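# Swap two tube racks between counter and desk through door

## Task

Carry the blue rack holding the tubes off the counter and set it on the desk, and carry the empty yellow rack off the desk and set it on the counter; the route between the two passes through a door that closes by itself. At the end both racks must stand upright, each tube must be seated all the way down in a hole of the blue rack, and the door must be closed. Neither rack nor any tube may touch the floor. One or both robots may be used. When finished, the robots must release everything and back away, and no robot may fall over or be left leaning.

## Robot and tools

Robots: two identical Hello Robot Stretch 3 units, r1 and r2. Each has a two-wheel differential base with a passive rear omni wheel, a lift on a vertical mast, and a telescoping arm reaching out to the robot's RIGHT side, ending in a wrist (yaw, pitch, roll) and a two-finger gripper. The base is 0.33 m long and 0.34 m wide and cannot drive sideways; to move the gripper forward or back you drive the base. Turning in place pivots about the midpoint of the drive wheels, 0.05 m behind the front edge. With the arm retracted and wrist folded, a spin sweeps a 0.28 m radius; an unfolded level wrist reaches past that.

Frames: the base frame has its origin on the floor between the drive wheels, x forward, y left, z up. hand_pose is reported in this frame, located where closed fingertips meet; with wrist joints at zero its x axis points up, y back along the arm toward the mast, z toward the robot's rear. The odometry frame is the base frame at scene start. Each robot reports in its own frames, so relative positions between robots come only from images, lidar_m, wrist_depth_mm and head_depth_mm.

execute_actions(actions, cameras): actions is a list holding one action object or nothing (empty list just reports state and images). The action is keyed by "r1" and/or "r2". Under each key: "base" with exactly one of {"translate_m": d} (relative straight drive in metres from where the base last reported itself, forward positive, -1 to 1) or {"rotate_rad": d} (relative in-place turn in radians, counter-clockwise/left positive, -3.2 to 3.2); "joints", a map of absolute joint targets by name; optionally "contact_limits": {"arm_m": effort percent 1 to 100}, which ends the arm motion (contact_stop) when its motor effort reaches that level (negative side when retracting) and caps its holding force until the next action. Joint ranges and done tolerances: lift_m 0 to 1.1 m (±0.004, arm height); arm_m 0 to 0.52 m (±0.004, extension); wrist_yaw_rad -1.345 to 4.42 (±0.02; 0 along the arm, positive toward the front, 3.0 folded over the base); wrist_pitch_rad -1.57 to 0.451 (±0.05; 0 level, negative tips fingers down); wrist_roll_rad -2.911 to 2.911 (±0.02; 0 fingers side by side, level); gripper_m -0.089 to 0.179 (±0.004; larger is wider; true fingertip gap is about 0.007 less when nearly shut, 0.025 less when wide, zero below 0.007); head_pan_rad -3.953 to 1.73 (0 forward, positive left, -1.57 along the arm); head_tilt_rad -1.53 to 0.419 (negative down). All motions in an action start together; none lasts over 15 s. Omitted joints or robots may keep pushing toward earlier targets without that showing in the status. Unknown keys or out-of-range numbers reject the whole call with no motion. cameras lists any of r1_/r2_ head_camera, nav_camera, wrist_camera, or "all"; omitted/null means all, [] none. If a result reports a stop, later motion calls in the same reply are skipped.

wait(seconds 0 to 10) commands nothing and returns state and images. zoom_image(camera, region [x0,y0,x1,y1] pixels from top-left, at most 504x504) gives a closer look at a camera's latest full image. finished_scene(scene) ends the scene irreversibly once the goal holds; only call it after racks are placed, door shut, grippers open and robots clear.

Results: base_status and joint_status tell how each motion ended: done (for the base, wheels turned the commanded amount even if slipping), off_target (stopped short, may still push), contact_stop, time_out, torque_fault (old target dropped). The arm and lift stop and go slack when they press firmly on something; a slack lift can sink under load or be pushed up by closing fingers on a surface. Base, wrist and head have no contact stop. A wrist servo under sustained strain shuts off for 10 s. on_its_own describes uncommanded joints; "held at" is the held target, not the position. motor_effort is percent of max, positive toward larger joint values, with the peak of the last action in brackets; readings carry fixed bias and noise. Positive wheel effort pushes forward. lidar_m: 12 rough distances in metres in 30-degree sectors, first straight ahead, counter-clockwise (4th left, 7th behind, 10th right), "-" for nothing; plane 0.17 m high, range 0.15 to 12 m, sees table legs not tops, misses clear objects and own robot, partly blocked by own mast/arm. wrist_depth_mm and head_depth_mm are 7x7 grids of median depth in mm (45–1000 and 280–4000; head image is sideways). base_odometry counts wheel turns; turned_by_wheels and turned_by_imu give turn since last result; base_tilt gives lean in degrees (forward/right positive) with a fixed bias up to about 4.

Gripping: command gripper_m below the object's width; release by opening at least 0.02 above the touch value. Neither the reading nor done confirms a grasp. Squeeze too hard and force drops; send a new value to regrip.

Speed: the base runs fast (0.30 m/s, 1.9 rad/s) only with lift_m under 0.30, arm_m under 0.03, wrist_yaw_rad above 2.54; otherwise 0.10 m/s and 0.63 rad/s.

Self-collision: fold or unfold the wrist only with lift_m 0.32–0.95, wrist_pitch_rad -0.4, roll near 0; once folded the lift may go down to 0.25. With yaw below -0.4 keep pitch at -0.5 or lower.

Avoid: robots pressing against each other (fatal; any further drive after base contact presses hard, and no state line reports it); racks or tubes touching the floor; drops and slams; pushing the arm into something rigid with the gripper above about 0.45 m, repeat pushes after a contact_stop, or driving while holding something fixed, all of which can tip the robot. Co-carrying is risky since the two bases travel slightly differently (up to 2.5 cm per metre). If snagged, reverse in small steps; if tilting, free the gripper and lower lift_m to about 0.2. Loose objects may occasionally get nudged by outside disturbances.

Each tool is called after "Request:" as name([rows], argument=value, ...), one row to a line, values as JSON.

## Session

Request:
execute_actions(actions=[])

Scene clock: 0.00 s.
r1.base_odometry: x=+0.000 y=+0.000 heading=+0.000 (m, m, rad; r1's odometry frame)
r1.turned_by_wheels: +0.000 (rad since the last result)
r1.turned_by_imu: +0.000 (rad since the last result)
r1.base_tilt: forward=-0.9 right=-0.3 (deg)
r1.lidar_m: 0.88 0.90 1.16 2.61 1.35 1.21 1.13 1.15 1.06 1.00 1.01 0.95
r1.head_depth_mm: 837 840 846 846 853 855 860 / 834 837 840 843 845 850 859 / 832 834 838 844 844 849 850 / 825 830 833 838 840 846 847 / 823 829 831 835 839 837 846 / 823 824 826 835 832 837 839 / 819 818 826 827 830 832 843
r1.base_status: not commanded
r1.joint_positions: lift_m=+0.324 arm_m=+0.000 wrist_yaw_rad=+2.968 wrist_pitch_rad=-0.335 wrist_roll_rad=-0.001 gripper_m=+0.037 head_pan_rad=-0.020 head_tilt_rad=-0.014
r1.joint_status: not commanded
r1.motor_effort: left_wheel=+0 right_wheel=-1 lift_m=+33 arm_m=+0 wrist_yaw_rad=-1 wrist_pitch_rad=+5 wrist_roll_rad=+0 gripper_m=+1 head_pan_rad=+0 head_tilt_rad=+1 (%)
r1.hand_pose: x=+0.0191 y=+0.0852 z=+0.3556 quat_wxyz=(+0.178, +0.704, +0.057, +0.685) (m; r1's base frame)
r1.wrist_depth_mm: - - - - - - 891 / - - - - - - 938 / - - - - - - 924 / - - - - - - 944 / 932 928 897 890 862 835 824 / 735 722 - 698 706 674 658 / 609 596 - 574 553 562 551
r2.base_odometry: x=+0.000 y=+0.000 heading=+0.000 (m, m, rad; r2's odometry frame)
r2.turned_by_wheels: +0.000 (rad since the last result)
r2.turned_by_imu: +0.000 (rad since the last result)
r2.base_tilt: forward=-1.1 right=-0.8 (deg)
r2.lidar_m: 1.79 1.79 1.11 0.95 0.95 1.09 1.37 1.37 1.58 1.68 1.68 1.93
r2.head_depth_mm: 1942 2661 2688 2695 2678 2687 2475 / 1939 2625 2663 2596 2582 1886 1897 / 1925 2527 2531 2524 2476 1850 1837 / 1457 2455 2460 2475 2422 1801 1777 / 1952 2379 2386 2399 2328 1739 1728 / 1944 2338 2323 2309 2274 1684 1673 / 1919 2246 2250 2239 2236 1642 1633
r2.base_status: not commanded
r2.joint_positions: lift_m=+0.555 arm_m=+0.000 wrist_yaw_rad=+2.979 wrist_pitch_rad=-0.351 wrist_roll_rad=+0.009 gripper_m=+0.037 head_pan_rad=+0.002 head_tilt_rad=-0.004
r2.joint_status: not commanded
r2.motor_effort: left_wheel=+0 right_wheel=-1 lift_m=+24 arm_m=+0 wrist_yaw_rad=+0 wrist_pitch_rad=+5 wrist_roll_rad=+0 gripper_m=+0 head_pan_rad=+0 head_tilt_rad=+2 (%)
r2.hand_pose: x=+0.0162 y=+0.0842 z=+0.5825 quat_wxyz=(+0.180, +0.707, +0.066, +0.681) (m; r2's base frame)
r2.wrist_depth_mm: 726 - 901 - - - - / 807 - 965 - - - - / 840 882 - - - - - / 905 957 - - - - - / 943 - - - - - - / 845 891 - 888 924 950 942 / 727 737 745 769 789 778 789
pictures: r1_head_camera (sideways: a quarter turn clockwise sets it upright), r1_nav_camera (sideways: a quarter turn counterclockwise sets it upright), r1_wrist_camera, r2_head_camera (sideways: a quarter turn clockwise sets it upright), r2_nav_camera (sideways: a quarter turn counterclockwise sets it upright), r2_wrist_camera
Images, in order (width x height): r1_head_camera 896x504, r1_nav_camera 672x504, r1_wrist_camera 644x364, r2_head_camera 896x504, r2_nav_camera 672x504, r2_wrist_camera 644x364.

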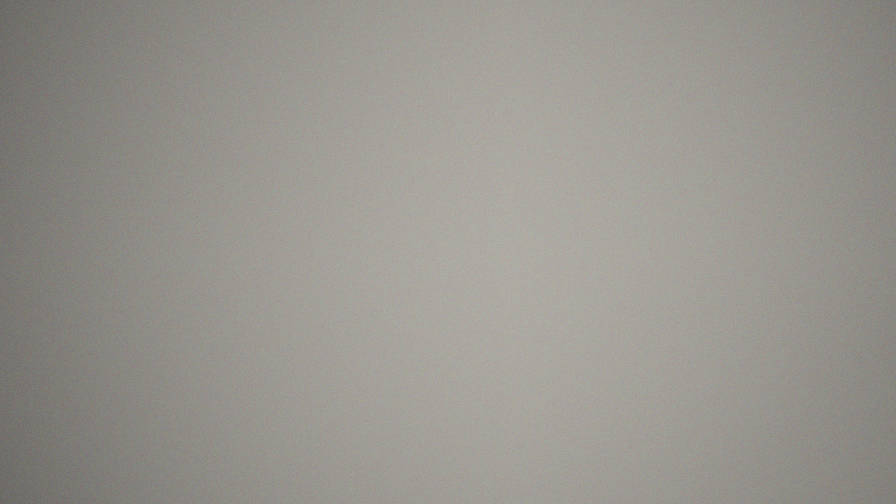

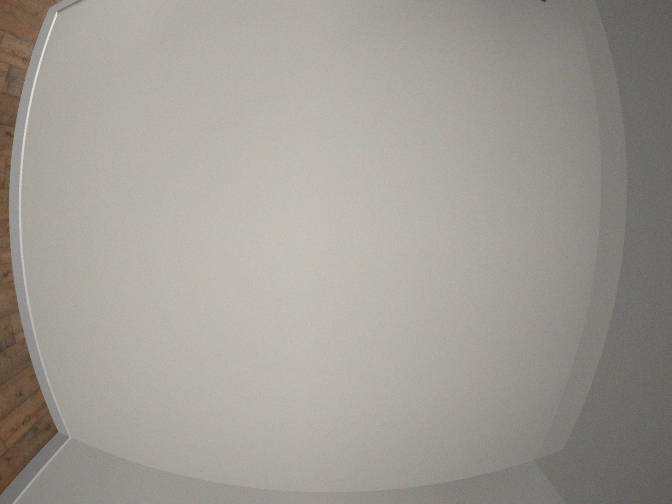

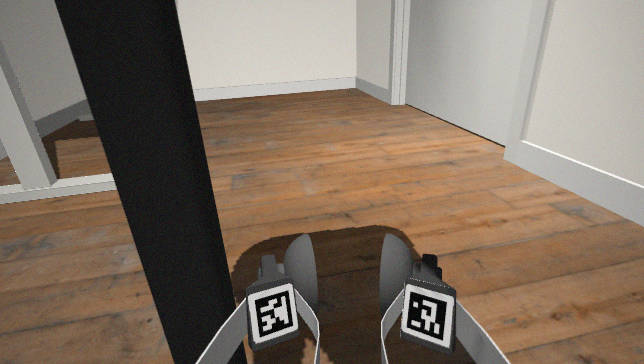

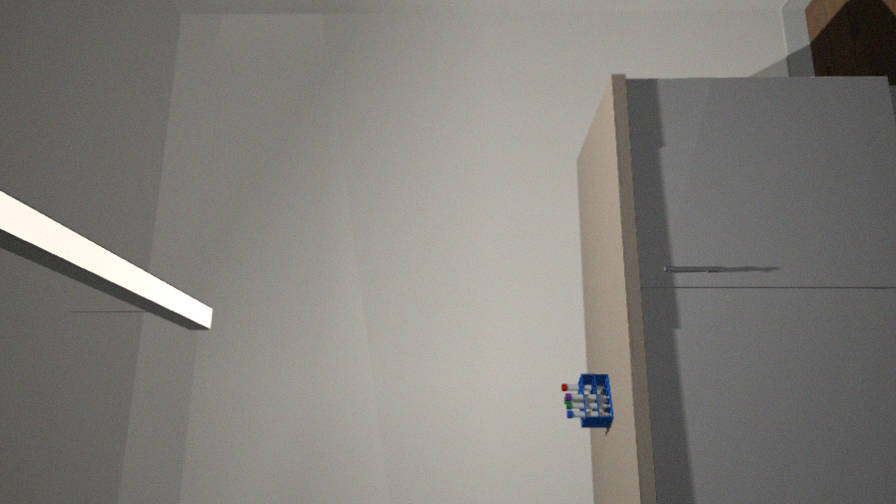

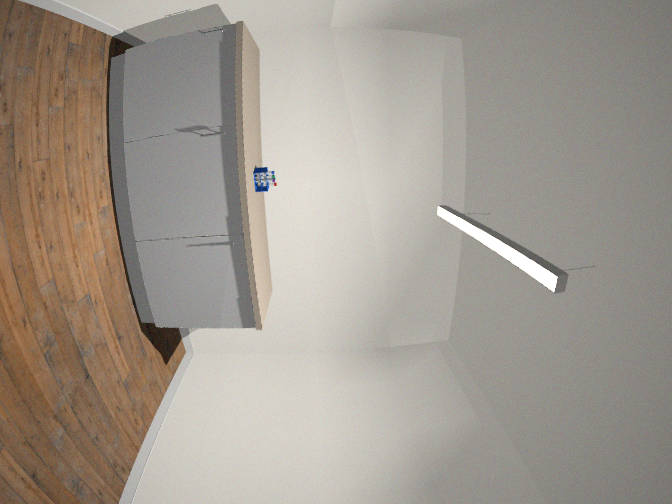

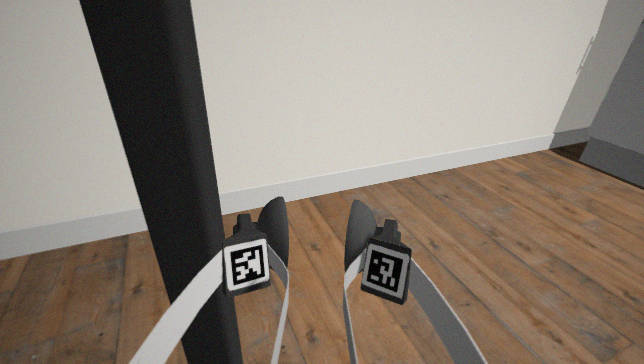

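Request:
execute_actions([
  {"r1":{"base":{"rotate_rad":-1.55},"joints":{"lift_m":0.28,"wrist_pitch_rad":-0.4,"head_pan_rad":-2.8,"head_tilt_rad":-0.3}},"r2":{"base":{"rotate_rad":0.22},"joints":{"lift_m":0.29,"wrist_pitch_rad":-0.4,"head_pan_rad":-1.6,"head_tilt_rad":-0.4}}},
], cameras=["r1_head_camera","r1_nav_camera","r2_nav_camera"])

Scene clock: 4.20 s.
r1.base_odometry: x=+0.000 y=+0.000 heading=-1.550 (m, m, rad; r1's odometry frame)
r1.turned_by_wheels: -1.550 (rad since the last result)
r1.turned_by_imu: -1.563 (rad since the last result)
r1.base_tilt: forward=-1.0 right=-0.3 (deg)
r1.lidar_m: 0.99 1.02 0.94 0.88 0.90 1.18 2.75 1.33 1.19 1.13 1.15 1.05
r1.head_depth_mm: 2307 2429 2537 2664 2616 1914 1519 / 2373 2487 2612 2791 2660 1957 1528 / 2482 2589 2660 2862 2634 1948 1537 / 2535 2682 2727 1411 2708 1967 1509 / 2321 2387 2368 1433 2503 1893 1554 / 1944 1974 1999 1365 1978 1839 1562 / 1644 1688 1724 1637 1807 1832 1568
r1.base_status: done
r1.joint_positions: lift_m=+0.280 arm_m=+0.000 wrist_yaw_rad=+2.968 wrist_pitch_rad=-0.415 wrist_roll_rad=-0.001 gripper_m=+0.037 head_pan_rad=-2.793 head_tilt_rad=-0.297
r1.joint_status: all done
r1.motor_effort: left_wheel=+2(9) right_wheel=-1(6) lift_m=+25(31) arm_m=-1(1) wrist_yaw_rad=-1(0) wrist_pitch_rad=+5(8) wrist_roll_rad=+0(0) gripper_m=-1(0) head_pan_rad=-2(30) head_tilt_rad=-2(22) (%)
r1.hand_pose: x=+0.0175 y=+0.0760 z=+0.2936 quat_wxyz=(+0.205, +0.701, +0.085, +0.677) (m; r1's base frame)
r1.wrist_depth_mm: 776 - 852 906 944 983 995 / 824 - 908 946 998 - - / 878 - 967 - - - - / 916 921 931 893 867 834 812 / 742 734 705 699 676 671 646 / 598 590 - 564 580 548 532 / 502 499 - - 460 467 457
r2.base_odometry: x=+0.000 y=+0.000 heading=+0.220 (m, m, rad; r2's odometry frame)
r2.turned_by_wheels: +0.220 (rad since the last result)
r2.turned_by_imu: +0.222 (rad since the last result)
r2.base_tilt: forward=-1.1 right=-0.8 (deg)
r2.lidar_m: 1.78 1.44 1.00 0.95 0.97 1.28 1.37 1.41 1.77 1.68 1.72 1.89
r2.head_depth_mm: 1473 1579 1682 1794 1948 1838 1493 / 1464 1553 1667 1803 1931 1854 1484 / 1451 1545 1662 1774 1903 1846 1483 / 1446 1528 1633 1748 1884 1850 1487 / 1426 1518 1627 1743 1864 1857 1490 / 1419 1508 1603 1721 1840 1845 1488 / 1409 1487 1582 1697 1821 1859 1488
r2.base_status: done
r2.joint_positions: lift_m=+0.290 arm_m=+0.000 wrist_yaw_rad=+2.979 wrist_pitch_rad=-0.414 wrist_roll_rad=+0.009 gripper_m=+0.037 head_pan_rad=-1.593 head_tilt_rad=-0.395
r2.joint_status: all done
r2.motor_effort: left_wheel=-2(8) right_wheel=+1(5) lift_m=+21(21) arm_m=+0(0) wrist_yaw_rad=+0(0) wrist_pitch_rad=+5(6) wrist_roll_rad=+1(1) gripper_m=+0(0) head_pan_rad=-3(47) head_tilt_rad=-2(22) (%)
r2.hand_pose: x=+0.0151 y=+0.0769 z=+0.3037 quat_wxyz=(+0.202, +0.704, +0.088, +0.675) (m; r2's base frame)
r2.wrist_depth_mm: 812 - 894 944 970 - - / 868 - 988 - - - - / 917 915 1000 - - - - / 714 729 753 778 786 795 824 / 580 592 - 614 635 625 658 / 488 507 - 533 520 540 547 / 438 - - - 445 459 463
pictures: r1_head_camera (sideways: a quarter turn clockwise sets it upright), r1_nav_camera (sideways: a quarter turn counterclockwise sets it upright), r2_nav_camera (sideways: a quarter turn counterclockwise sets it upright)
Images, in order (width x height): r1_head_camera 896x504, r1_nav_camera 672x504, r2_nav_camera 672x504.

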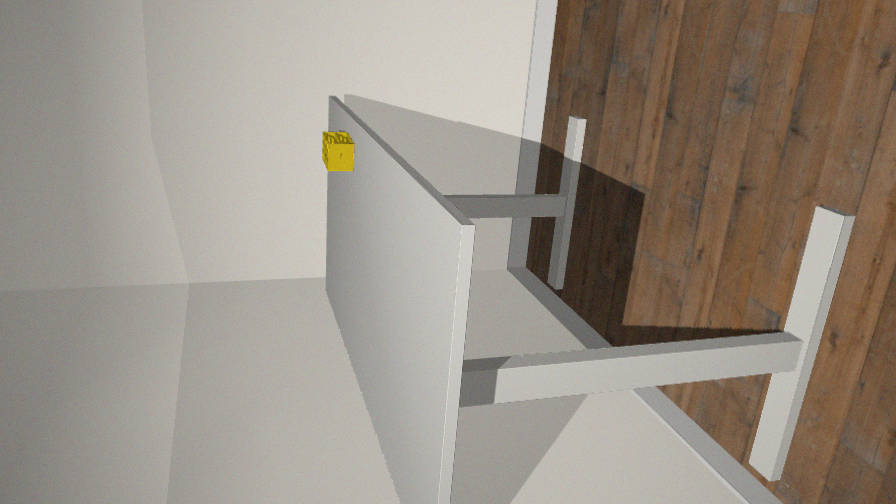

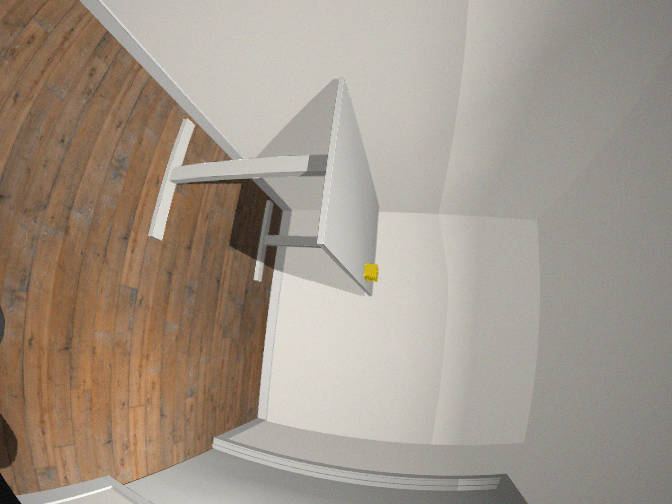

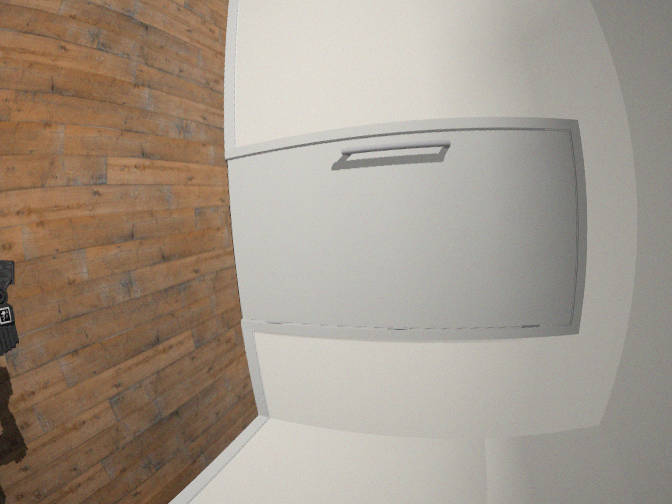

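Request:
execute_actions([
  {"r1":{"base":{"translate_m":-1.0},"joints":{"head_pan_rad":-2.4,"head_tilt_rad":-0.35}},"r2":{"base":{"translate_m":1.0},"joints":{"head_pan_rad":0.0,"head_tilt_rad":-0.45}}},
], cameras=["r1_head_camera","r2_head_camera"])

Scene clock: 11.77 s.
r1.base_odometry: x=-0.021 y=+1.000 heading=-1.550 (m, m, rad; r1's odometry frame)
r1.turned_by_wheels: +0.000 (rad since the last result)
r1.turned_by_imu: +0.001 (rad since the last result)
r1.base_tilt: forward=-0.9 right=-0.4 (deg)
r1.lidar_m: 1.99 1.25 0.87 0.81 0.91 1.20 1.76 1.57 1.26 0.75 1.22 1.60
r1.head_depth_mm: 1616 1722 1769 1077 2026 1768 1450 / 1731 1844 1863 989 1752 1788 1466 / 1711 1821 1818 1000 2117 1841 1472 / 1541 1614 1674 1011 709 1834 1472 / 1394 1460 1516 1023 679 1748 1480 / 1281 1330 1398 1034 683 572 1494 / 1180 1222 1271 1044 687 514 1461
r1.base_status: done
r1.joint_positions: lift_m=+0.280 arm_m=+0.000 wrist_yaw_rad=+2.968 wrist_pitch_rad=-0.415 wrist_roll_rad=-0.001 gripper_m=+0.037 head_pan_rad=-2.407 head_tilt_rad=-0.346
r1.joint_status: all done
r1.motor_effort: left_wheel=+1(5) right_wheel=-1(7) lift_m=+26(26) arm_m=+0(1) wrist_yaw_rad=+0(0) wrist_pitch_rad=+5(5) wrist_roll_rad=+0(0) gripper_m=+1(1) head_pan_rad=+2(20) head_tilt_rad=-2(8) (%)
r1.hand_pose: x=+0.0175 y=+0.0759 z=+0.2935 quat_wxyz=(+0.205, +0.701, +0.086, +0.677) (m; r1's base frame)
r1.wrist_depth_mm: 774 - 840 818 888 916 947 / 823 - 919 900 926 - - / 890 - 978 960 - - - / 933 937 928 902 877 831 819 / 754 721 700 689 684 659 657 / 603 583 - 566 568 545 535 / 501 508 - - 460 468 460
r2.base_odometry: x=+0.976 y=+0.218 heading=+0.220 (m, m, rad; r2's odometry frame)
r2.turned_by_wheels: +0.000 (rad since the last result)
r2.turned_by_imu: +0.008 (rad since the last result)
r2.base_tilt: forward=-1.2 right=-0.8 (deg)
r2.lidar_m: 0.79 0.81 1.06 1.01 1.03 1.36 2.37 2.43 1.70 1.62 1.18 0.83
r2.head_depth_mm: 1206 1302 1366 961 896 988 1097 / 1205 1290 1364 960 890 974 1083 / 1202 1286 1366 956 884 971 1077 / 1185 1273 1346 959 879 963 1071 / 1181 1263 1357 960 868 955 1060 / 1177 1257 1340 962 862 946 1049 / 1171 1245 1326 962 856 943 1038
r2.base_status: done
r2.joint_positions: lift_m=+0.290 arm_m=+0.000 wrist_yaw_rad=+2.979 wrist_pitch_rad=-0.414 wrist_roll_rad=+0.009 gripper_m=+0.037 head_pan_rad=-0.007 head_tilt_rad=-0.445
r2.joint_status: all done
r2.motor_effort: left_wheel=-2(10) right_wheel=+1(8) lift_m=+21(21) arm_m=+0(0) wrist_yaw_rad=+0(0) wrist_pitch_rad=+6(5) wrist_roll_rad=+0(0) gripper_m=+0(0) head_pan_rad=+4(47) head_tilt_rad=-1(7) (%)
r2.hand_pose: x=+0.0151 y=+0.0768 z=+0.3036 quat_wxyz=(+0.202, +0.704, +0.088, +0.675) (m; r2's base frame)
r2.wrist_depth_mm: 870 - 972 - - - 766 / 928 - - - - - 805 / 957 948 - - - - 854 / 721 737 757 781 783 814 786 / 584 579 - 615 631 650 656 / 490 507 - 545 524 542 544 / 443 - - - 441 457 463
pictures: r1_head_camera (sideways: a quarter turn clockwise sets it upright), r2_head_camera (sideways: a quarter turn clockwise sets it upright)
Images, in order (width x height): r1_head_camera 896x504, r2_head_camera 896x504.

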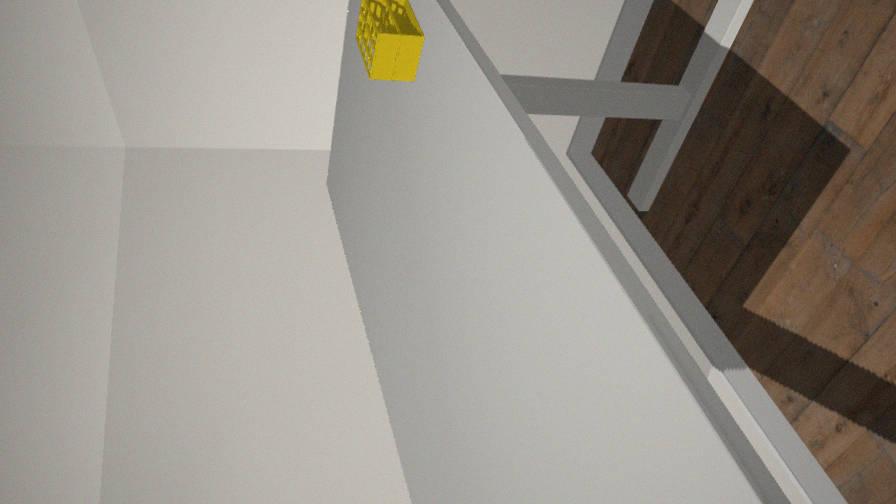

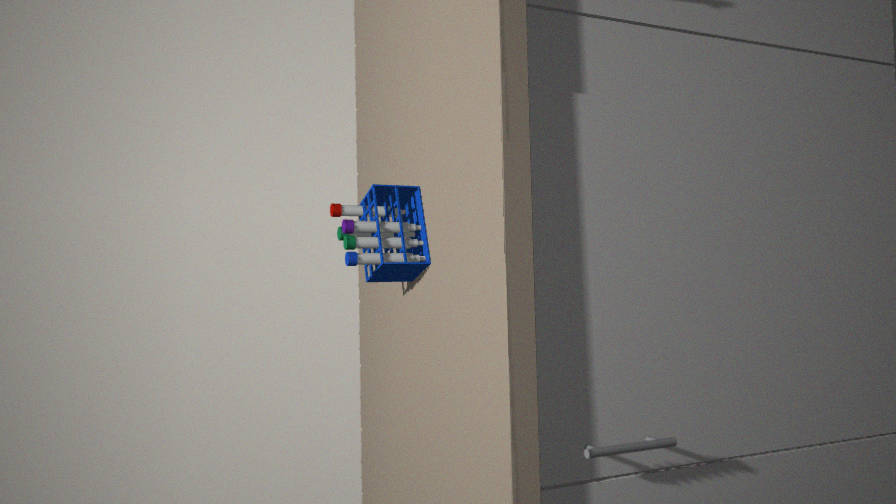

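Request:
execute_actions(actions=[])

Scene clock: 14.10 s.
r1.base_odometry: x=-0.021 y=+1.000 heading=-1.550 (m, m, rad; r1's odometry frame)
r1.turned_by_wheels: +0.000 (rad since the last result)
r1.turned_by_imu: +0.000 (rad since the last result)
r1.base_tilt: forward=-0.9 right=-0.4 (deg)
r1.lidar_m: 1.99 1.25 0.87 0.81 0.91 1.19 1.75 1.57 1.26 0.76 1.22 1.59
r1.head_depth_mm: 1633 1710 1760 1080 2018 1771 1458 / 1741 1834 1878 989 1757 1787 1466 / 1708 1826 1835 996 2132 1839 1477 / 1533 1615 1656 1012 707 1846 1472 / 1392 1469 1520 1022 678 1735 1478 / 1270 1331 1398 1032 684 572 1498 / 1166 1227 1275 1043 688 513 1458
r1.base_status: done
r1.joint_positions: lift_m=+0.280 arm_m=+0.000 wrist_yaw_rad=+2.968 wrist_pitch_rad=-0.415 wrist_roll_rad=-0.001 gripper_m=+0.037 head_pan_rad=-2.407 head_tilt_rad=-0.346
r1.joint_status: all done
r1.motor_effort: left_wheel=+2(5) right_wheel=-1(7) lift_m=+26(26) arm_m=+0(1) wrist_yaw_rad=-1(0) wrist_pitch_rad=+5(5) wrist_roll_rad=+0(0) gripper_m=+1(1) head_pan_rad=+1(20) head_tilt_rad=-2(8) (%)
r1.hand_pose: x=+0.0175 y=+0.0759 z=+0.2935 quat_wxyz=(+0.205, +0.701, +0.086, +0.677) (m; r1's base frame)
r1.wrist_depth_mm: 772 - 847 822 867 918 963 / 832 - 908 884 936 985 - / 888 - - 966 - - - / 938 927 916 890 873 833 825 / 744 723 699 697 685 669 644 / 607 593 - 562 573 546 539 / 506 502 - - 456 467 461
r2.base_odometry: x=+0.976 y=+0.218 heading=+0.220 (m, m, rad; r2's odometry frame)
r2.turned_by_wheels: +0.000 (rad since the last result)
r2.turned_by_imu: +0.001 (rad since the last result)
r2.base_tilt: forward=-1.2 right=-0.9 (deg)
r2.lidar_m: 0.79 0.81 1.06 1.01 1.03 1.36 2.37 2.42 1.70 1.63 1.17 0.83
r2.head_depth_mm: 1212 1299 1370 962 894 989 1100 / 1206 1294 1363 961 890 976 1085 / 1195 1282 1361 959 884 969 1079 / 1185 1269 1345 964 877 963 1064 / 1185 1260 1344 959 869 958 1063 / 1173 1254 1338 957 864 946 1052 / 1169 1252 1330 959 858 936 1041
r2.base_status: done
r2.joint_positions: lift_m=+0.290 arm_m=+0.000 wrist_yaw_rad=+2.979 wrist_pitch_rad=-0.414 wrist_roll_rad=+0.009 gripper_m=+0.037 head_pan_rad=-0.007 head_tilt_rad=-0.445
r2.joint_status: all done
r2.motor_effort: left_wheel=-2(10) right_wheel=+1(8) lift_m=+21(21) arm_m=+0(0) wrist_yaw_rad=+0(0) wrist_pitch_rad=+5(5) wrist_roll_rad=+1(0) gripper_m=+1(0) head_pan_rad=+3(47) head_tilt_rad=-2(7) (%)
r2.hand_pose: x=+0.0151 y=+0.0768 z=+0.3036 quat_wxyz=(+0.202, +0.704, +0.088, +0.675) (m; r2's base frame)
r2.wrist_depth_mm: 871 - 943 973 - - 770 / 961 - - - - - 781 / 971 940 - - - - 823 / 718 707 745 787 788 820 784 / 595 595 - 611 636 638 661 / 504 521 - 525 517 526 539 / 438 - - - 444 461 464
pictures: r1_head_camera (sideways: a quarter turn clockwise sets it upright), r1_nav_camera (sideways: a quarter turn counterclockwise sets it upright), r1_wrist_camera, r2_head_camera (sideways: a quarter turn clockwise sets it upright), r2_nav_camera (sideways: a quarter turn counterclockwise sets it upright), r2_wrist_camera
Images, in order (width x height): r1_head_camera 896x504, r1_nav_camera 672x504, r1_wrist_camera 644x364, r2_head_camera 896x504, r2_nav_camera 672x504, r2_wrist_camera 644x364.

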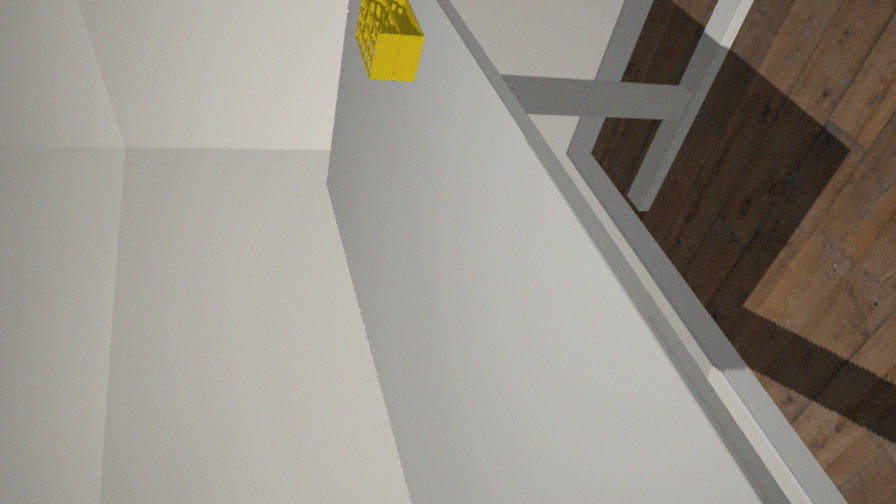

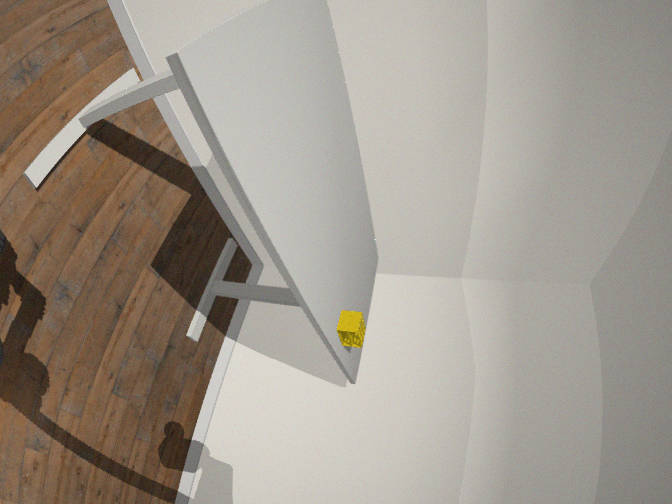

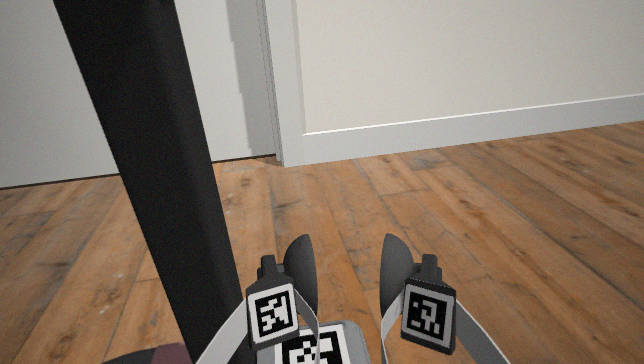

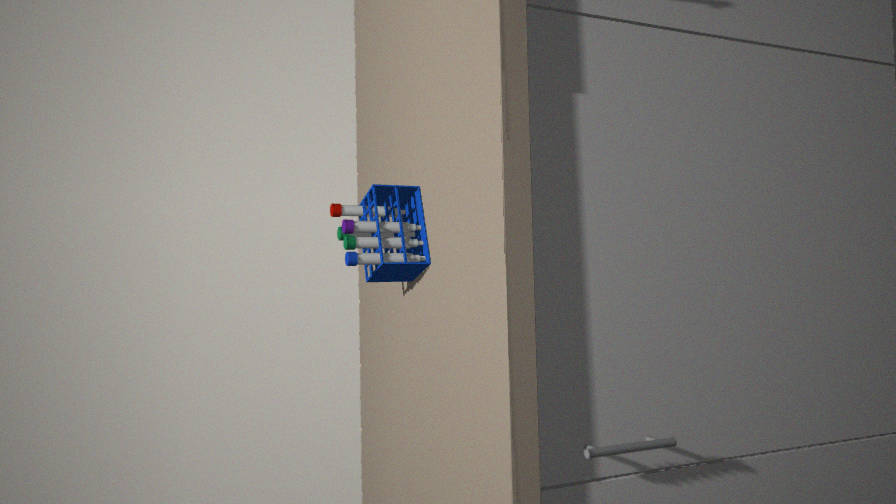

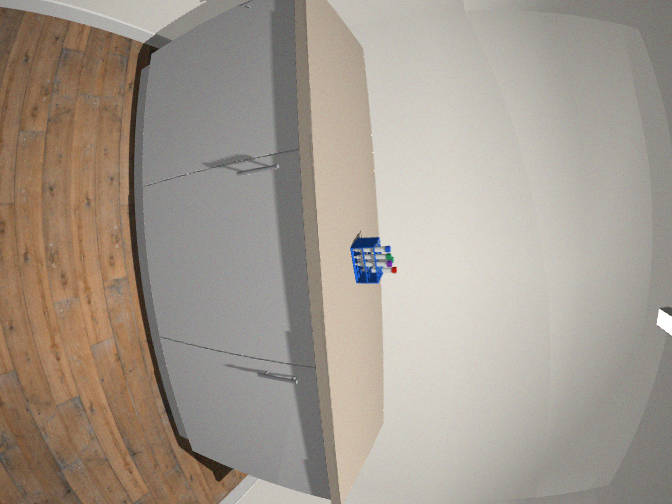

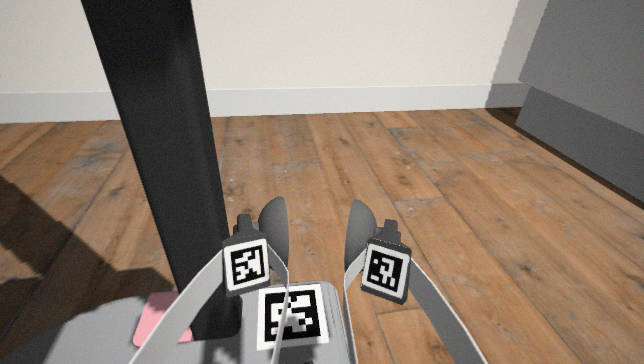

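Request:
execute_actions([
  {"r1":{"base":{"translate_m":-0.97},"joints":{"head_pan_rad":-1.6,"head_tilt_rad":-0.55}},"r2":{"base":{"translate_m":0.25}}},
], cameras=["r1_head_camera","r2_head_camera"])

Scene clock: 19.93 s.
r1.base_odometry: x=-0.041 y=+1.970 heading=-1.550 (m, m, rad; r1's odometry frame)
r1.turned_by_wheels: +0.000 (rad since the last result)
r1.turned_by_imu: +0.001 (rad since the last result)
r1.base_tilt: forward=-1.0 right=-0.3 (deg)
r1.lidar_m: 2.96 1.25 0.88 0.75 0.78 0.83 0.79 0.81 0.91 1.25 1.16 1.11
r1.head_depth_mm: 1062 1170 902 613 1618 1424 1257 / 1061 1160 909 585 1608 1505 1271 / 1060 1153 927 594 1592 1511 1276 / 1052 1155 936 654 1587 1519 1281 / 1052 1148 951 660 1591 1526 1281 / 1046 1148 961 667 1579 1544 1292 / 1041 1140 974 673 570 1550 1302
r1.base_status: done
r1.joint_positions: lift_m=+0.280 arm_m=+0.000 wrist_yaw_rad=+2.968 wrist_pitch_rad=-0.415 wrist_roll_rad=-0.001 gripper_m=+0.037 head_pan_rad=-1.607 head_tilt_rad=-0.543
r1.joint_status: all done
r1.motor_effort: left_wheel=+1(6) right_wheel=-1(6) lift_m=+26(26) arm_m=-1(1) wrist_yaw_rad=-1(1) wrist_pitch_rad=+5(5) wrist_roll_rad=+0(0) gripper_m=+1(1) head_pan_rad=+2(26) head_tilt_rad=-4(20) (%)
r1.hand_pose: x=+0.0175 y=+0.0759 z=+0.2935 quat_wxyz=(+0.206, +0.701, +0.086, +0.677) (m; r1's base frame)
r1.wrist_depth_mm: 665 - 741 828 868 934 979 / 715 - 783 900 943 - - / 765 - 839 978 - - - / 804 830 858 887 850 856 815 / 750 732 709 698 693 659 651 / 593 593 - 559 576 544 536 / 501 506 - - 460 463 459
r2.base_odometry: x=+1.220 y=+0.273 heading=+0.220 (m, m, rad; r2's odometry frame)
r2.turned_by_wheels: +0.000 (rad since the last result)
r2.turned_by_imu: +0.003 (rad since the last result)
r2.base_tilt: forward=-1.1 right=-0.9 (deg)
r2.lidar_m: 0.54 0.55 0.73 1.02 1.05 1.38 2.62 2.42 1.70 1.61 0.80 0.56
r2.head_depth_mm: 987 1057 1147 960 677 652 724 / 983 1051 1128 961 677 646 717 / 968 1047 1125 851 677 640 713 / 972 1038 1121 802 678 636 705 / 961 1036 1109 960 678 631 699 / 959 1022 1106 959 677 627 694 / 952 1018 1095 960 677 622 688
r2.base_status: done
r2.joint_positions: lift_m=+0.290 arm_m=+0.000 wrist_yaw_rad=+2.979 wrist_pitch_rad=-0.415 wrist_roll_rad=+0.009 gripper_m=+0.037 head_pan_rad=-0.007 head_tilt_rad=-0.445
r2.joint_status: not commanded
r2.motor_effort: left_wheel=-2(9) right_wheel=+2(9) lift_m=+21(21) arm_m=+0(0) wrist_yaw_rad=+0(0) wrist_pitch_rad=+6(5) wrist_roll_rad=+1(1) gripper_m=+0(0) head_pan_rad=+3(4) head_tilt_rad=-1(2) (%)
r2.hand_pose: x=+0.0151 y=+0.0768 z=+0.3036 quat_wxyz=(+0.202, +0.704, +0.088, +0.675) (m; r2's base frame)
r2.wrist_depth_mm: 885 - 961 - - 732 520 / 935 - - - - 742 527 / 959 933 983 - - 819 541 / 728 752 769 758 766 751 577 / 583 606 - 609 633 630 615 / 496 525 - 539 527 529 544 / 437 - - - 439 449 459
pictures: r1_head_camera (sideways: a quarter turn clockwise sets it upright), r2_head_camera (sideways: a quarter turn clockwise sets it upright)
Images, in order (width x height): r1_head_camera 896x504, r2_head_camera 896x504.

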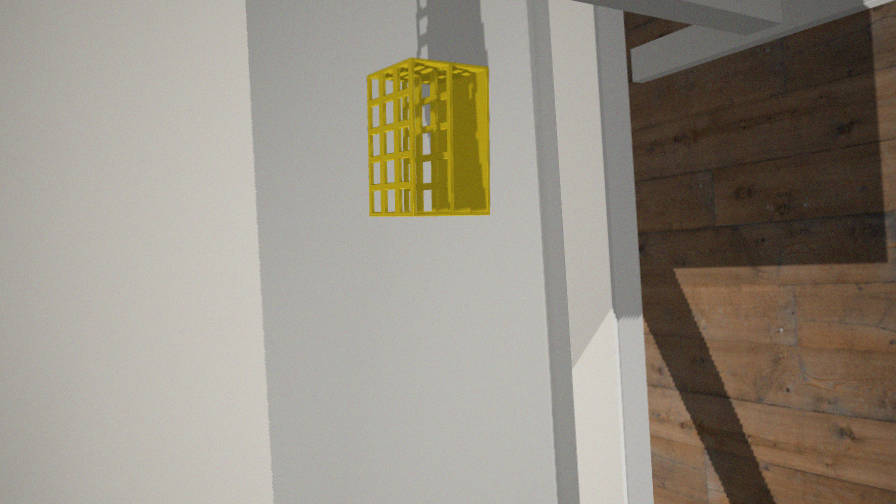

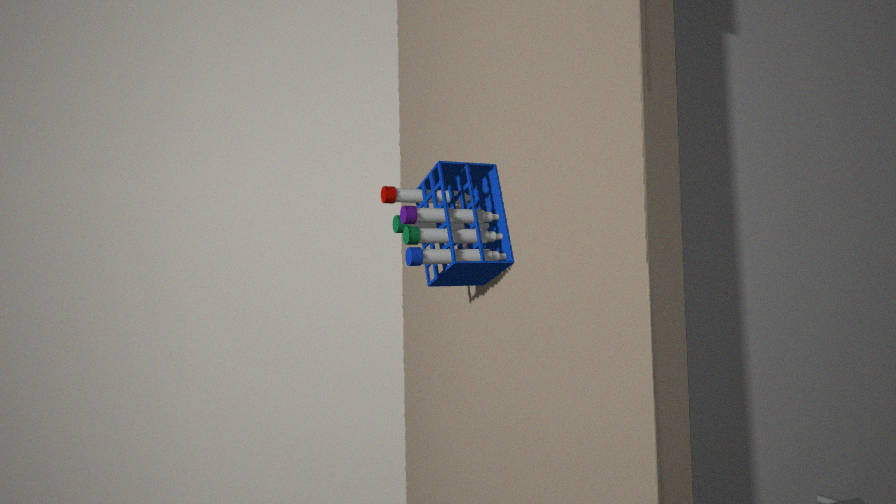

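Request:
execute_actions([
  {"r1":{"base":{"translate_m":-0.10},"joints":{"lift_m":0.45}},"r2":{"base":{"rotate_rad":1.94},"joints":{"head_pan_rad":-1.6,"head_tilt_rad":-0.55}}},
], cameras=[])

Request:
execute_actions([
  {"r1":{"joints":{"lift_m":0.70,"wrist_yaw_rad":1.2}},"r2":{"base":{"translate_m":-0.27},"joints":{"lift_m":0.55}}},
], cameras=[])

Request:
execute_actions([
  {"r1":{"joints":{"lift_m":0.93,"wrist_yaw_rad":0.0,"wrist_pitch_rad":-0.15,"gripper_m":0.179}},"r2":{"joints":{"lift_m":0.80,"wrist_yaw_rad":1.2}}},
], cameras=["r1_head_camera","r1_wrist_camera","r2_head_camera"])

Scene clock: 23.67 s.
r1.base_odometry: x=-0.043 y=+2.070 heading=-1.550 (m, m, rad; r1's odometry frame)
r1.turned_by_wheels: +0.000 (rad since the last result)
r1.turned_by_imu: +0.001 (rad since the last result)
r1.base_tilt: forward=-1.0 right=-0.3 (deg)
r1.lidar_m: 3.04 1.25 0.87 0.74 0.77 0.73 0.69 0.71 0.87 1.26 1.29 1.19
r1.head_depth_mm: 1071 1176 902 637 1071 1274 1227 / 1062 1166 913 643 1625 1508 1267 / 1062 1161 926 647 1611 1520 1276 / 1059 1152 936 648 1593 1528 1277 / 1052 1154 947 626 1603 1542 1288 / 1048 1145 961 666 1580 1541 1291 / 1043 1140 973 672 1575 1553 1287
r1.base_status: done
r1.joint_positions: lift_m=+0.450 arm_m=+0.000 wrist_yaw_rad=+2.968 wrist_pitch_rad=-0.416 wrist_roll_rad=-0.001 gripper_m=+0.037 head_pan_rad=-1.607 head_tilt_rad=-0.543
r1.joint_status: all done
r1.motor_effort: left_wheel=+1(8) right_wheel=-1(6) lift_m=+39(41) arm_m=+0(1) wrist_yaw_rad=-1(0) wrist_pitch_rad=+5(5) wrist_roll_rad=+0(0) gripper_m=+0(1) head_pan_rad=+2(2) head_tilt_rad=-4(4) (%)
r1.hand_pose: x=+0.0175 y=+0.0759 z=+0.4629 quat_wxyz=(+0.206, +0.701, +0.086, +0.677) (m; r1's base frame)
r1.wrist_depth_mm: 666 - 715 833 871 918 976 / 707 - 781 889 929 997 - / 758 - 841 941 - - - / 822 853 915 - - - - / 878 905 972 977 977 958 930 / 848 835 - 789 804 781 750 / 710 702 - 668 654 666 649
r2.base_odometry: x=+1.220 y=+0.273 heading=+2.160 (m, m, rad; r2's odometry frame)
r2.turned_by_wheels: +1.940 (rad since the last result)
r2.turned_by_imu: +1.938 (rad since the last result)
r2.base_tilt: forward=-1.2 right=-0.9 (deg)
r2.lidar_m: 1.02 1.21 2.22 2.62 1.83 1.62 1.00 0.61 0.54 0.54 0.64 1.02
r2.head_depth_mm: 942 1013 1075 747 611 663 750 / 961 1044 1094 781 633 690 787 / 987 1073 1124 782 634 721 822 / 1017 1098 1157 782 659 751 867 / 1037 1132 1161 784 684 787 913 / 1070 1163 1161 780 722 821 960 / 1093 1205 1158 785 750 864 1018
r2.base_status: done
r2.joint_positions: lift_m=+0.290 arm_m=+0.000 wrist_yaw_rad=+2.979 wrist_pitch_rad=-0.415 wrist_roll_rad=+0.009 gripper_m=+0.037 head_pan_rad=-1.593 head_tilt_rad=-0.544
r2.joint_status: all done
r2.motor_effort: left_wheel=-2(10) right_wheel=+1(10) lift_m=+21(20) arm_m=-1(1) wrist_yaw_rad=+0(0) wrist_pitch_rad=+5(5) wrist_roll_rad=+0(1) gripper_m=+0(0) head_pan_rad=-4(47) head_tilt_rad=-2(10) (%)
r2.hand_pose: x=+0.0151 y=+0.0768 z=+0.3036 quat_wxyz=(+0.202, +0.704, +0.088, +0.675) (m; r2's base frame)
r2.wrist_depth_mm: - - - - - - - / - - - - - - - / 925 954 - 999 - - - / 728 739 760 769 756 800 811 / 598 587 - 623 638 648 644 / 499 506 - 530 526 534 545 / 435 - - - 448 454 460
pictures: none
No camera images: the call's "cameras" was empty. Leave "cameras" out to get every camera's image.

Scene clock: 27.93 s.
r1.base_odometry: x=-0.043 y=+2.070 heading=-1.550 (m, m, rad; r1's odometry frame)
r1.turned_by_wheels: +0.000 (rad since the last result)
r1.turned_by_imu: +0.001 (rad since the last result)
r1.base_tilt: forward=-1.0 right=-0.3 (deg)
r1.lidar_m: 3.04 1.26 0.87 0.74 0.77 0.73 0.69 0.71 0.87 1.26 1.29 1.19
r1.head_depth_mm: 1072 1167 906 636 1066 1268 1233 / 1067 1165 915 643 1620 1499 1267 / 1066 1164 922 645 1617 1519 1276 / 1056 1159 937 647 1595 1527 1285 / 1056 1155 948 626 1600 1523 1284 / 1048 1145 961 668 1589 1536 1289 / 1045 1144 972 671 1574 1559 1300
r1.base_status: not commanded
r1.joint_positions: lift_m=+0.700 arm_m=+0.000 wrist_yaw_rad=+1.202 wrist_pitch_rad=-0.416 wrist_roll_rad=-0.001 gripper_m=+0.037 head_pan_rad=-1.607 head_tilt_rad=-0.543
r1.joint_status: all done
r1.motor_effort: left_wheel=+1(1) right_wheel=-1(0) lift_m=+38(39) arm_m=-2(1) wrist_yaw_rad=-2(1) wrist_pitch_rad=+5(5) wrist_roll_rad=+0(0) gripper_m=+1(0) head_pan_rad=+2(2) head_tilt_rad=-3(4) (%)
r1.hand_pose: x=+0.1881 y=-0.2265 z=+0.7129 quat_wxyz=(+0.654, +0.511, -0.487, +0.271) (m; r1's base frame)
r1.wrist_depth_mm: - - - - - - 944 / - - - - - - 995 / - - - - - - - / - - - - - - - / - - - - - - - / - - - - - - - / - - 989 956 935 949 917
r2.base_odometry: x=+1.370 y=+0.048 heading=+2.160 (m, m, rad; r2's odometry frame)
r2.turned_by_wheels: +0.000 (rad since the last result)
r2.turned_by_imu: -0.001 (rad since the last result)
r2.base_tilt: forward=-1.2 right=-0.8 (deg)
r2.lidar_m: 1.28 1.52 2.69 2.54 1.53 1.36 1.36 0.52 0.46 0.46 0.54 1.01
r2.head_depth_mm: 874 943 1011 782 589 553 626 / 895 965 1027 784 590 576 655 / 916 993 1054 747 589 599 687 / 943 1023 1085 739 589 628 721 / 961 1050 1106 781 589 656 760 / 991 1082 1141 781 609 686 802 / 1022 1112 1161 781 634 720 848
r2.base_status: done
r2.joint_positions: lift_m=+0.550 arm_m=+0.000 wrist_yaw_rad=+2.979 wrist_pitch_rad=-0.415 wrist_roll_rad=+0.009 gripper_m=+0.037 head_pan_rad=-1.593 head_tilt_rad=-0.544
r2.joint_status: all done
r2.motor_effort: left_wheel=-1(12) right_wheel=+1(5) lift_m=+27(28) arm_m=-1(1) wrist_yaw_rad=+0(0) wrist_pitch_rad=+5(5) wrist_roll_rad=+1(1) gripper_m=+0(0) head_pan_rad=-3(4) head_tilt_rad=-2(3) (%)
r2.hand_pose: x=+0.0151 y=+0.0768 z=+0.5633 quat_wxyz=(+0.202, +0.704, +0.088, +0.675) (m; r2's base frame)
r2.wrist_depth_mm: - - - - - - - / - - - - - - - / - - - - - - - / - - - - - - - / 969 973 - - - - - / 806 819 - 854 869 901 884 / 701 698 693 698 725 725 733
pictures: none
No camera images: the call's "cameras" was empty. Leave "cameras" out to get every camera's image.

Scene clock: 31.03 s.
r1.base_odometry: x=-0.043 y=+2.070 heading=-1.550 (m, m, rad; r1's odometry frame)
r1.turned_by_wheels: +0.000 (rad since the last result)
r1.turned_by_imu: +0.000 (rad since the last result)
r1.base_tilt: forward=-1.0 right=-0.3 (deg)
r1.lidar_m: 3.03 1.26 0.88 0.74 0.77 0.73 0.69 0.71 0.87 1.26 1.29 1.19
r1.head_depth_mm: 1073 1173 905 637 1092 - - / 1069 1168 915 642 1588 - - / 1059 1160 923 647 555 - - / 1058 1159 934 647 561 1541 1269 / 1052 1152 951 628 1608 1531 1288 / 1045 1144 958 664 1573 1549 1295 / 1048 1137 977 671 1568 1553 1301
r1.base_status: not commanded
r1.joint_positions: lift_m=+0.930 arm_m=+0.000 wrist_yaw_rad=+0.002 wrist_pitch_rad=-0.171 wrist_roll_rad=-0.001 gripper_m=+0.179 head_pan_rad=-1.607 head_tilt_rad=-0.543
r1.joint_status: all done
r1.motor_effort: left_wheel=+1(1) right_wheel=+0(0) lift_m=+40(39) arm_m=+0(1) wrist_yaw_rad=-2(2) wrist_pitch_rad=+7(9) wrist_roll_rad=+0(0) gripper_m=+0(98) head_pan_rad=+2(2) head_tilt_rad=-4(4) (%)
r1.hand_pose: x=-0.0210 y=-0.3938 z=+1.0012 quat_wxyz=(+0.705, +0.061, -0.704, -0.060) (m; r1's base frame)
r1.wrist_depth_mm: 964 946 973 985 973 966 810 / 982 991 - - - - 823 / - - - - - - 837 / 647 617 478 505 548 525 512 / 386 378 342 329 348 339 337 / 278 286 266 264 262 265 - / - - - - - - -
r2.base_odometry: x=+1.370 y=+0.048 heading=+2.160 (m, m, rad; r2's odometry frame)
r2.turned_by_wheels: +0.000 (rad since the last result)
r2.turned_by_imu: +0.001 (rad since the last result)
r2.base_tilt: forward=-1.2 right=-0.8 (deg)
r2.lidar_m: 1.28 1.51 2.70 2.55 1.54 1.36 1.36 0.52 0.46 0.46 0.54 1.00
r2.head_depth_mm: 873 944 1013 782 589 553 628 / 893 966 1027 784 591 575 654 / 916 996 1054 746 589 600 689 / 940 1018 1089 737 589 627 721 / 969 1053 1103 783 588 655 760 / 991 1079 1136 781 611 687 804 / 1019 1113 1161 781 634 720 849
r2.base_status: not commanded
r2.joint_positions: lift_m=+0.800 arm_m=+0.000 wrist_yaw_rad=+1.202 wrist_pitch_rad=-0.415 wrist_roll_rad=+0.009 gripper_m=+0.037 head_pan_rad=-1.593 head_tilt_rad=-0.544
r2.joint_status: all done
r2.motor_effort: left_wheel=-2(2) right_wheel=+1(1) lift_m=+27(27) arm_m=-1(0) wrist_yaw_rad=-2(2) wrist_pitch_rad=+5(6) wrist_roll_rad=+1(1) gripper_m=+0(0) head_pan_rad=-4(4) head_tilt_rad=-1(3) (%)
r2.hand_pose: x=+0.1883 y=-0.2262 z=+0.8133 quat_wxyz=(+0.651, +0.513, -0.491, +0.269) (m; r2's base frame)
r2.wrist_depth_mm: - - - - - 472 337 / - - - - 944 517 341 / - - - - 965 504 346 / - - - - 972 500 340 / - - - - 810 497 341 / - - - - 743 490 337 / 954 958 935 993 968 492 337
pictures: r1_head_camera (sideways: a quarter turn clockwise sets it upright), r1_wrist_camera, r2_head_camera (sideways: a quarter turn clockwise sets it upright)
Images, in order (width x height): r1_head_camera 896x504, r1_wrist_camera 644x364, r2_head_camera 896x504.

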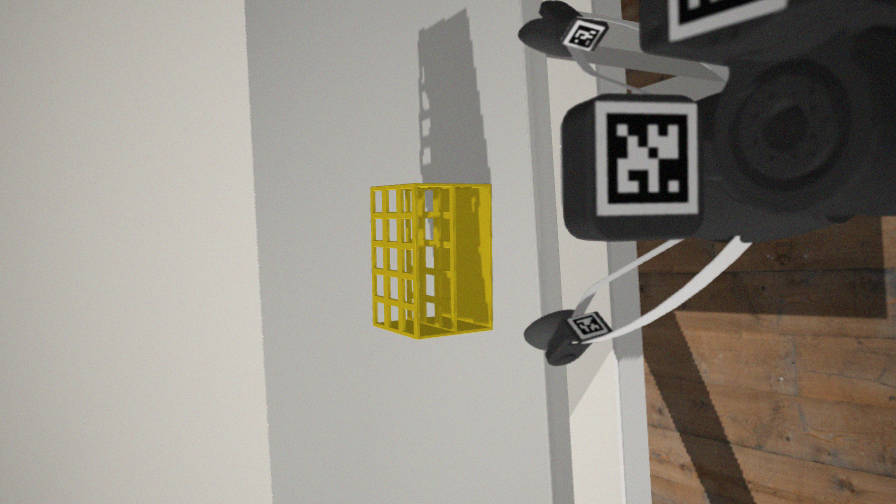

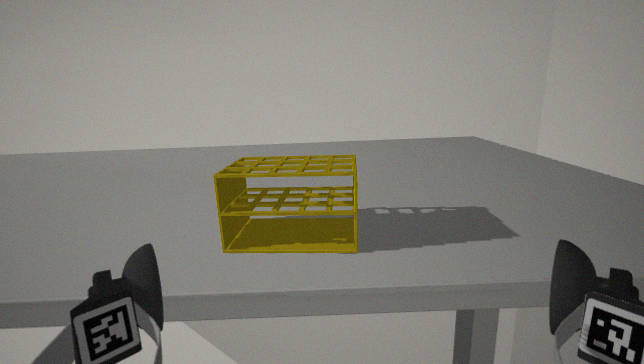

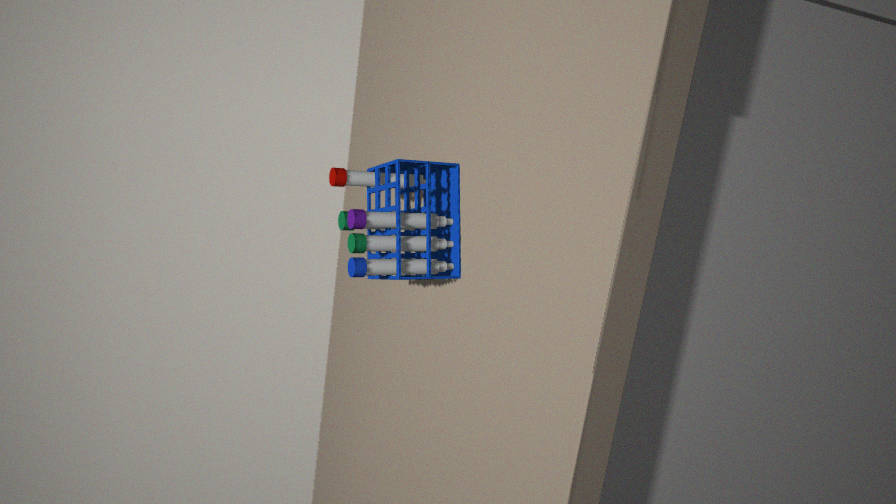

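Request:
execute_actions([
  {"r1":{"base":{"translate_m":0.056},"joints":{"arm_m":0.09}},"r2":{"joints":{"lift_m":0.87,"wrist_yaw_rad":0.0,"wrist_pitch_rad":0.0,"gripper_m":0.179}}},
], cameras=["r1_wrist_camera","r2_wrist_camera"])

Scene clock: 34.73 s.
r1.base_odometry: x=-0.042 y=+2.014 heading=-1.550 (m, m, rad; r1's odometry frame)
r1.turned_by_wheels: +0.000 (rad since the last result)
r1.turned_by_imu: +0.000 (rad since the last result)
r1.base_tilt: forward=-0.9 right=-0.3 (deg)
r1.lidar_m: 2.99 1.26 0.88 0.75 0.78 0.79 0.75 0.76 0.89 1.25 1.28 1.14
r1.head_depth_mm: 1070 1169 903 678 - - 1203 / 1063 1160 913 642 - - 1240 / 1063 1156 925 582 - - 1249 / 1055 1151 935 603 1603 1509 1282 / 1052 1144 945 689 1589 1527 1286 / 1050 1145 957 666 1583 1533 1295 / 1042 1139 974 671 1571 1541 1302
r1.base_status: done
r1.joint_positions: lift_m=+0.930 arm_m=+0.090 wrist_yaw_rad=+0.001 wrist_pitch_rad=-0.171 wrist_roll_rad=-0.001 gripper_m=+0.179 head_pan_rad=-1.607 head_tilt_rad=-0.543
r1.joint_status: all done
r1.motor_effort: left_wheel=+2(5) right_wheel=-1(3) lift_m=+39(39) arm_m=+5(4) wrist_yaw_rad=-1(2) wrist_pitch_rad=+7(7) wrist_roll_rad=+0(0) gripper_m=+0(0) head_pan_rad=+1(2) head_tilt_rad=-3(3) (%)
r1.hand_pose: x=-0.0212 y=-0.4830 z=+1.0012 quat_wxyz=(+0.705, +0.061, -0.704, -0.060) (m; r1's base frame)
r1.wrist_depth_mm: 879 872 887 878 883 884 879 / 909 903 925 918 920 915 882 / 951 949 945 949 939 943 889 / 644 618 585 451 450 522 504 / 385 380 340 305 251 338 336 / 276 285 254 257 241 251 - / 225 207 209 205 203 199 -
r2.base_odometry: x=+1.370 y=+0.048 heading=+2.160 (m, m, rad; r2's odometry frame)
r2.turned_by_wheels: +0.000 (rad since the last result)
r2.turned_by_imu: +0.001 (rad since the last result)
r2.base_tilt: forward=-1.2 right=-0.8 (deg)
r2.lidar_m: 1.28 1.51 2.70 2.54 1.53 1.35 1.36 0.52 0.46 0.46 0.54 1.01
r2.head_depth_mm: 873 939 1010 782 590 553 604 / 894 967 1029 783 611 576 640 / 914 995 1059 748 589 548 - / 935 1021 1086 738 588 604 - / 962 1051 1105 780 589 657 770 / 988 1079 1140 782 610 697 802 / 1018 1112 1156 781 635 722 851
r2.base_status: not commanded
r2.joint_positions: lift_m=+0.870 arm_m=+0.000 wrist_yaw_rad=+0.003 wrist_pitch_rad=-0.022 wrist_roll_rad=+0.009 gripper_m=+0.179 head_pan_rad=-1.593 head_tilt_rad=-0.544
r2.joint_status: all done
r2.motor_effort: left_wheel=-2(2) right_wheel=+1(1) lift_m=+27(27) arm_m=+0(1) wrist_yaw_rad=-2(4) wrist_pitch_rad=+8(8) wrist_roll_rad=+0(0) gripper_m=+0(84) head_pan_rad=-3(4) head_tilt_rad=-2(1) (%)
r2.hand_pose: x=-0.0208 y=-0.4007 z=+0.9787 quat_wxyz=(+0.704, +0.009, -0.710, -0.007) (m; r2's base frame)
r2.wrist_depth_mm: - - 927 838 788 705 657 / - - 958 869 783 742 678 / - - 967 897 824 776 697 / 575 588 613 503 618 743 699 / 337 376 358 364 386 415 418 / - 281 262 257 262 257 279 / 377 335 294 237 215 200 205
pictures: r1_wrist_camera, r2_wrist_camera
Images, in order (width x height): r1_wrist_camera 644x364, r2_wrist_camera 644x364.

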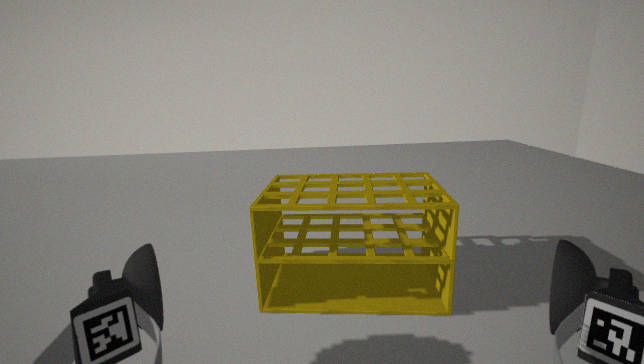

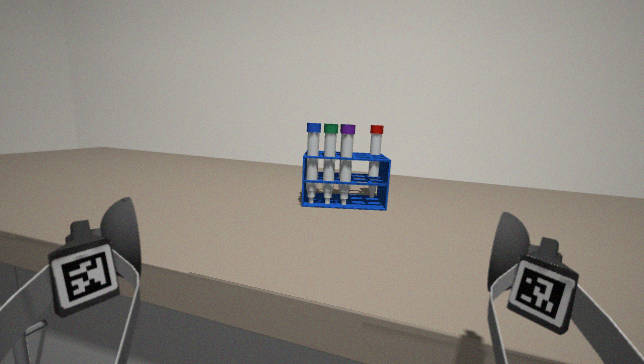

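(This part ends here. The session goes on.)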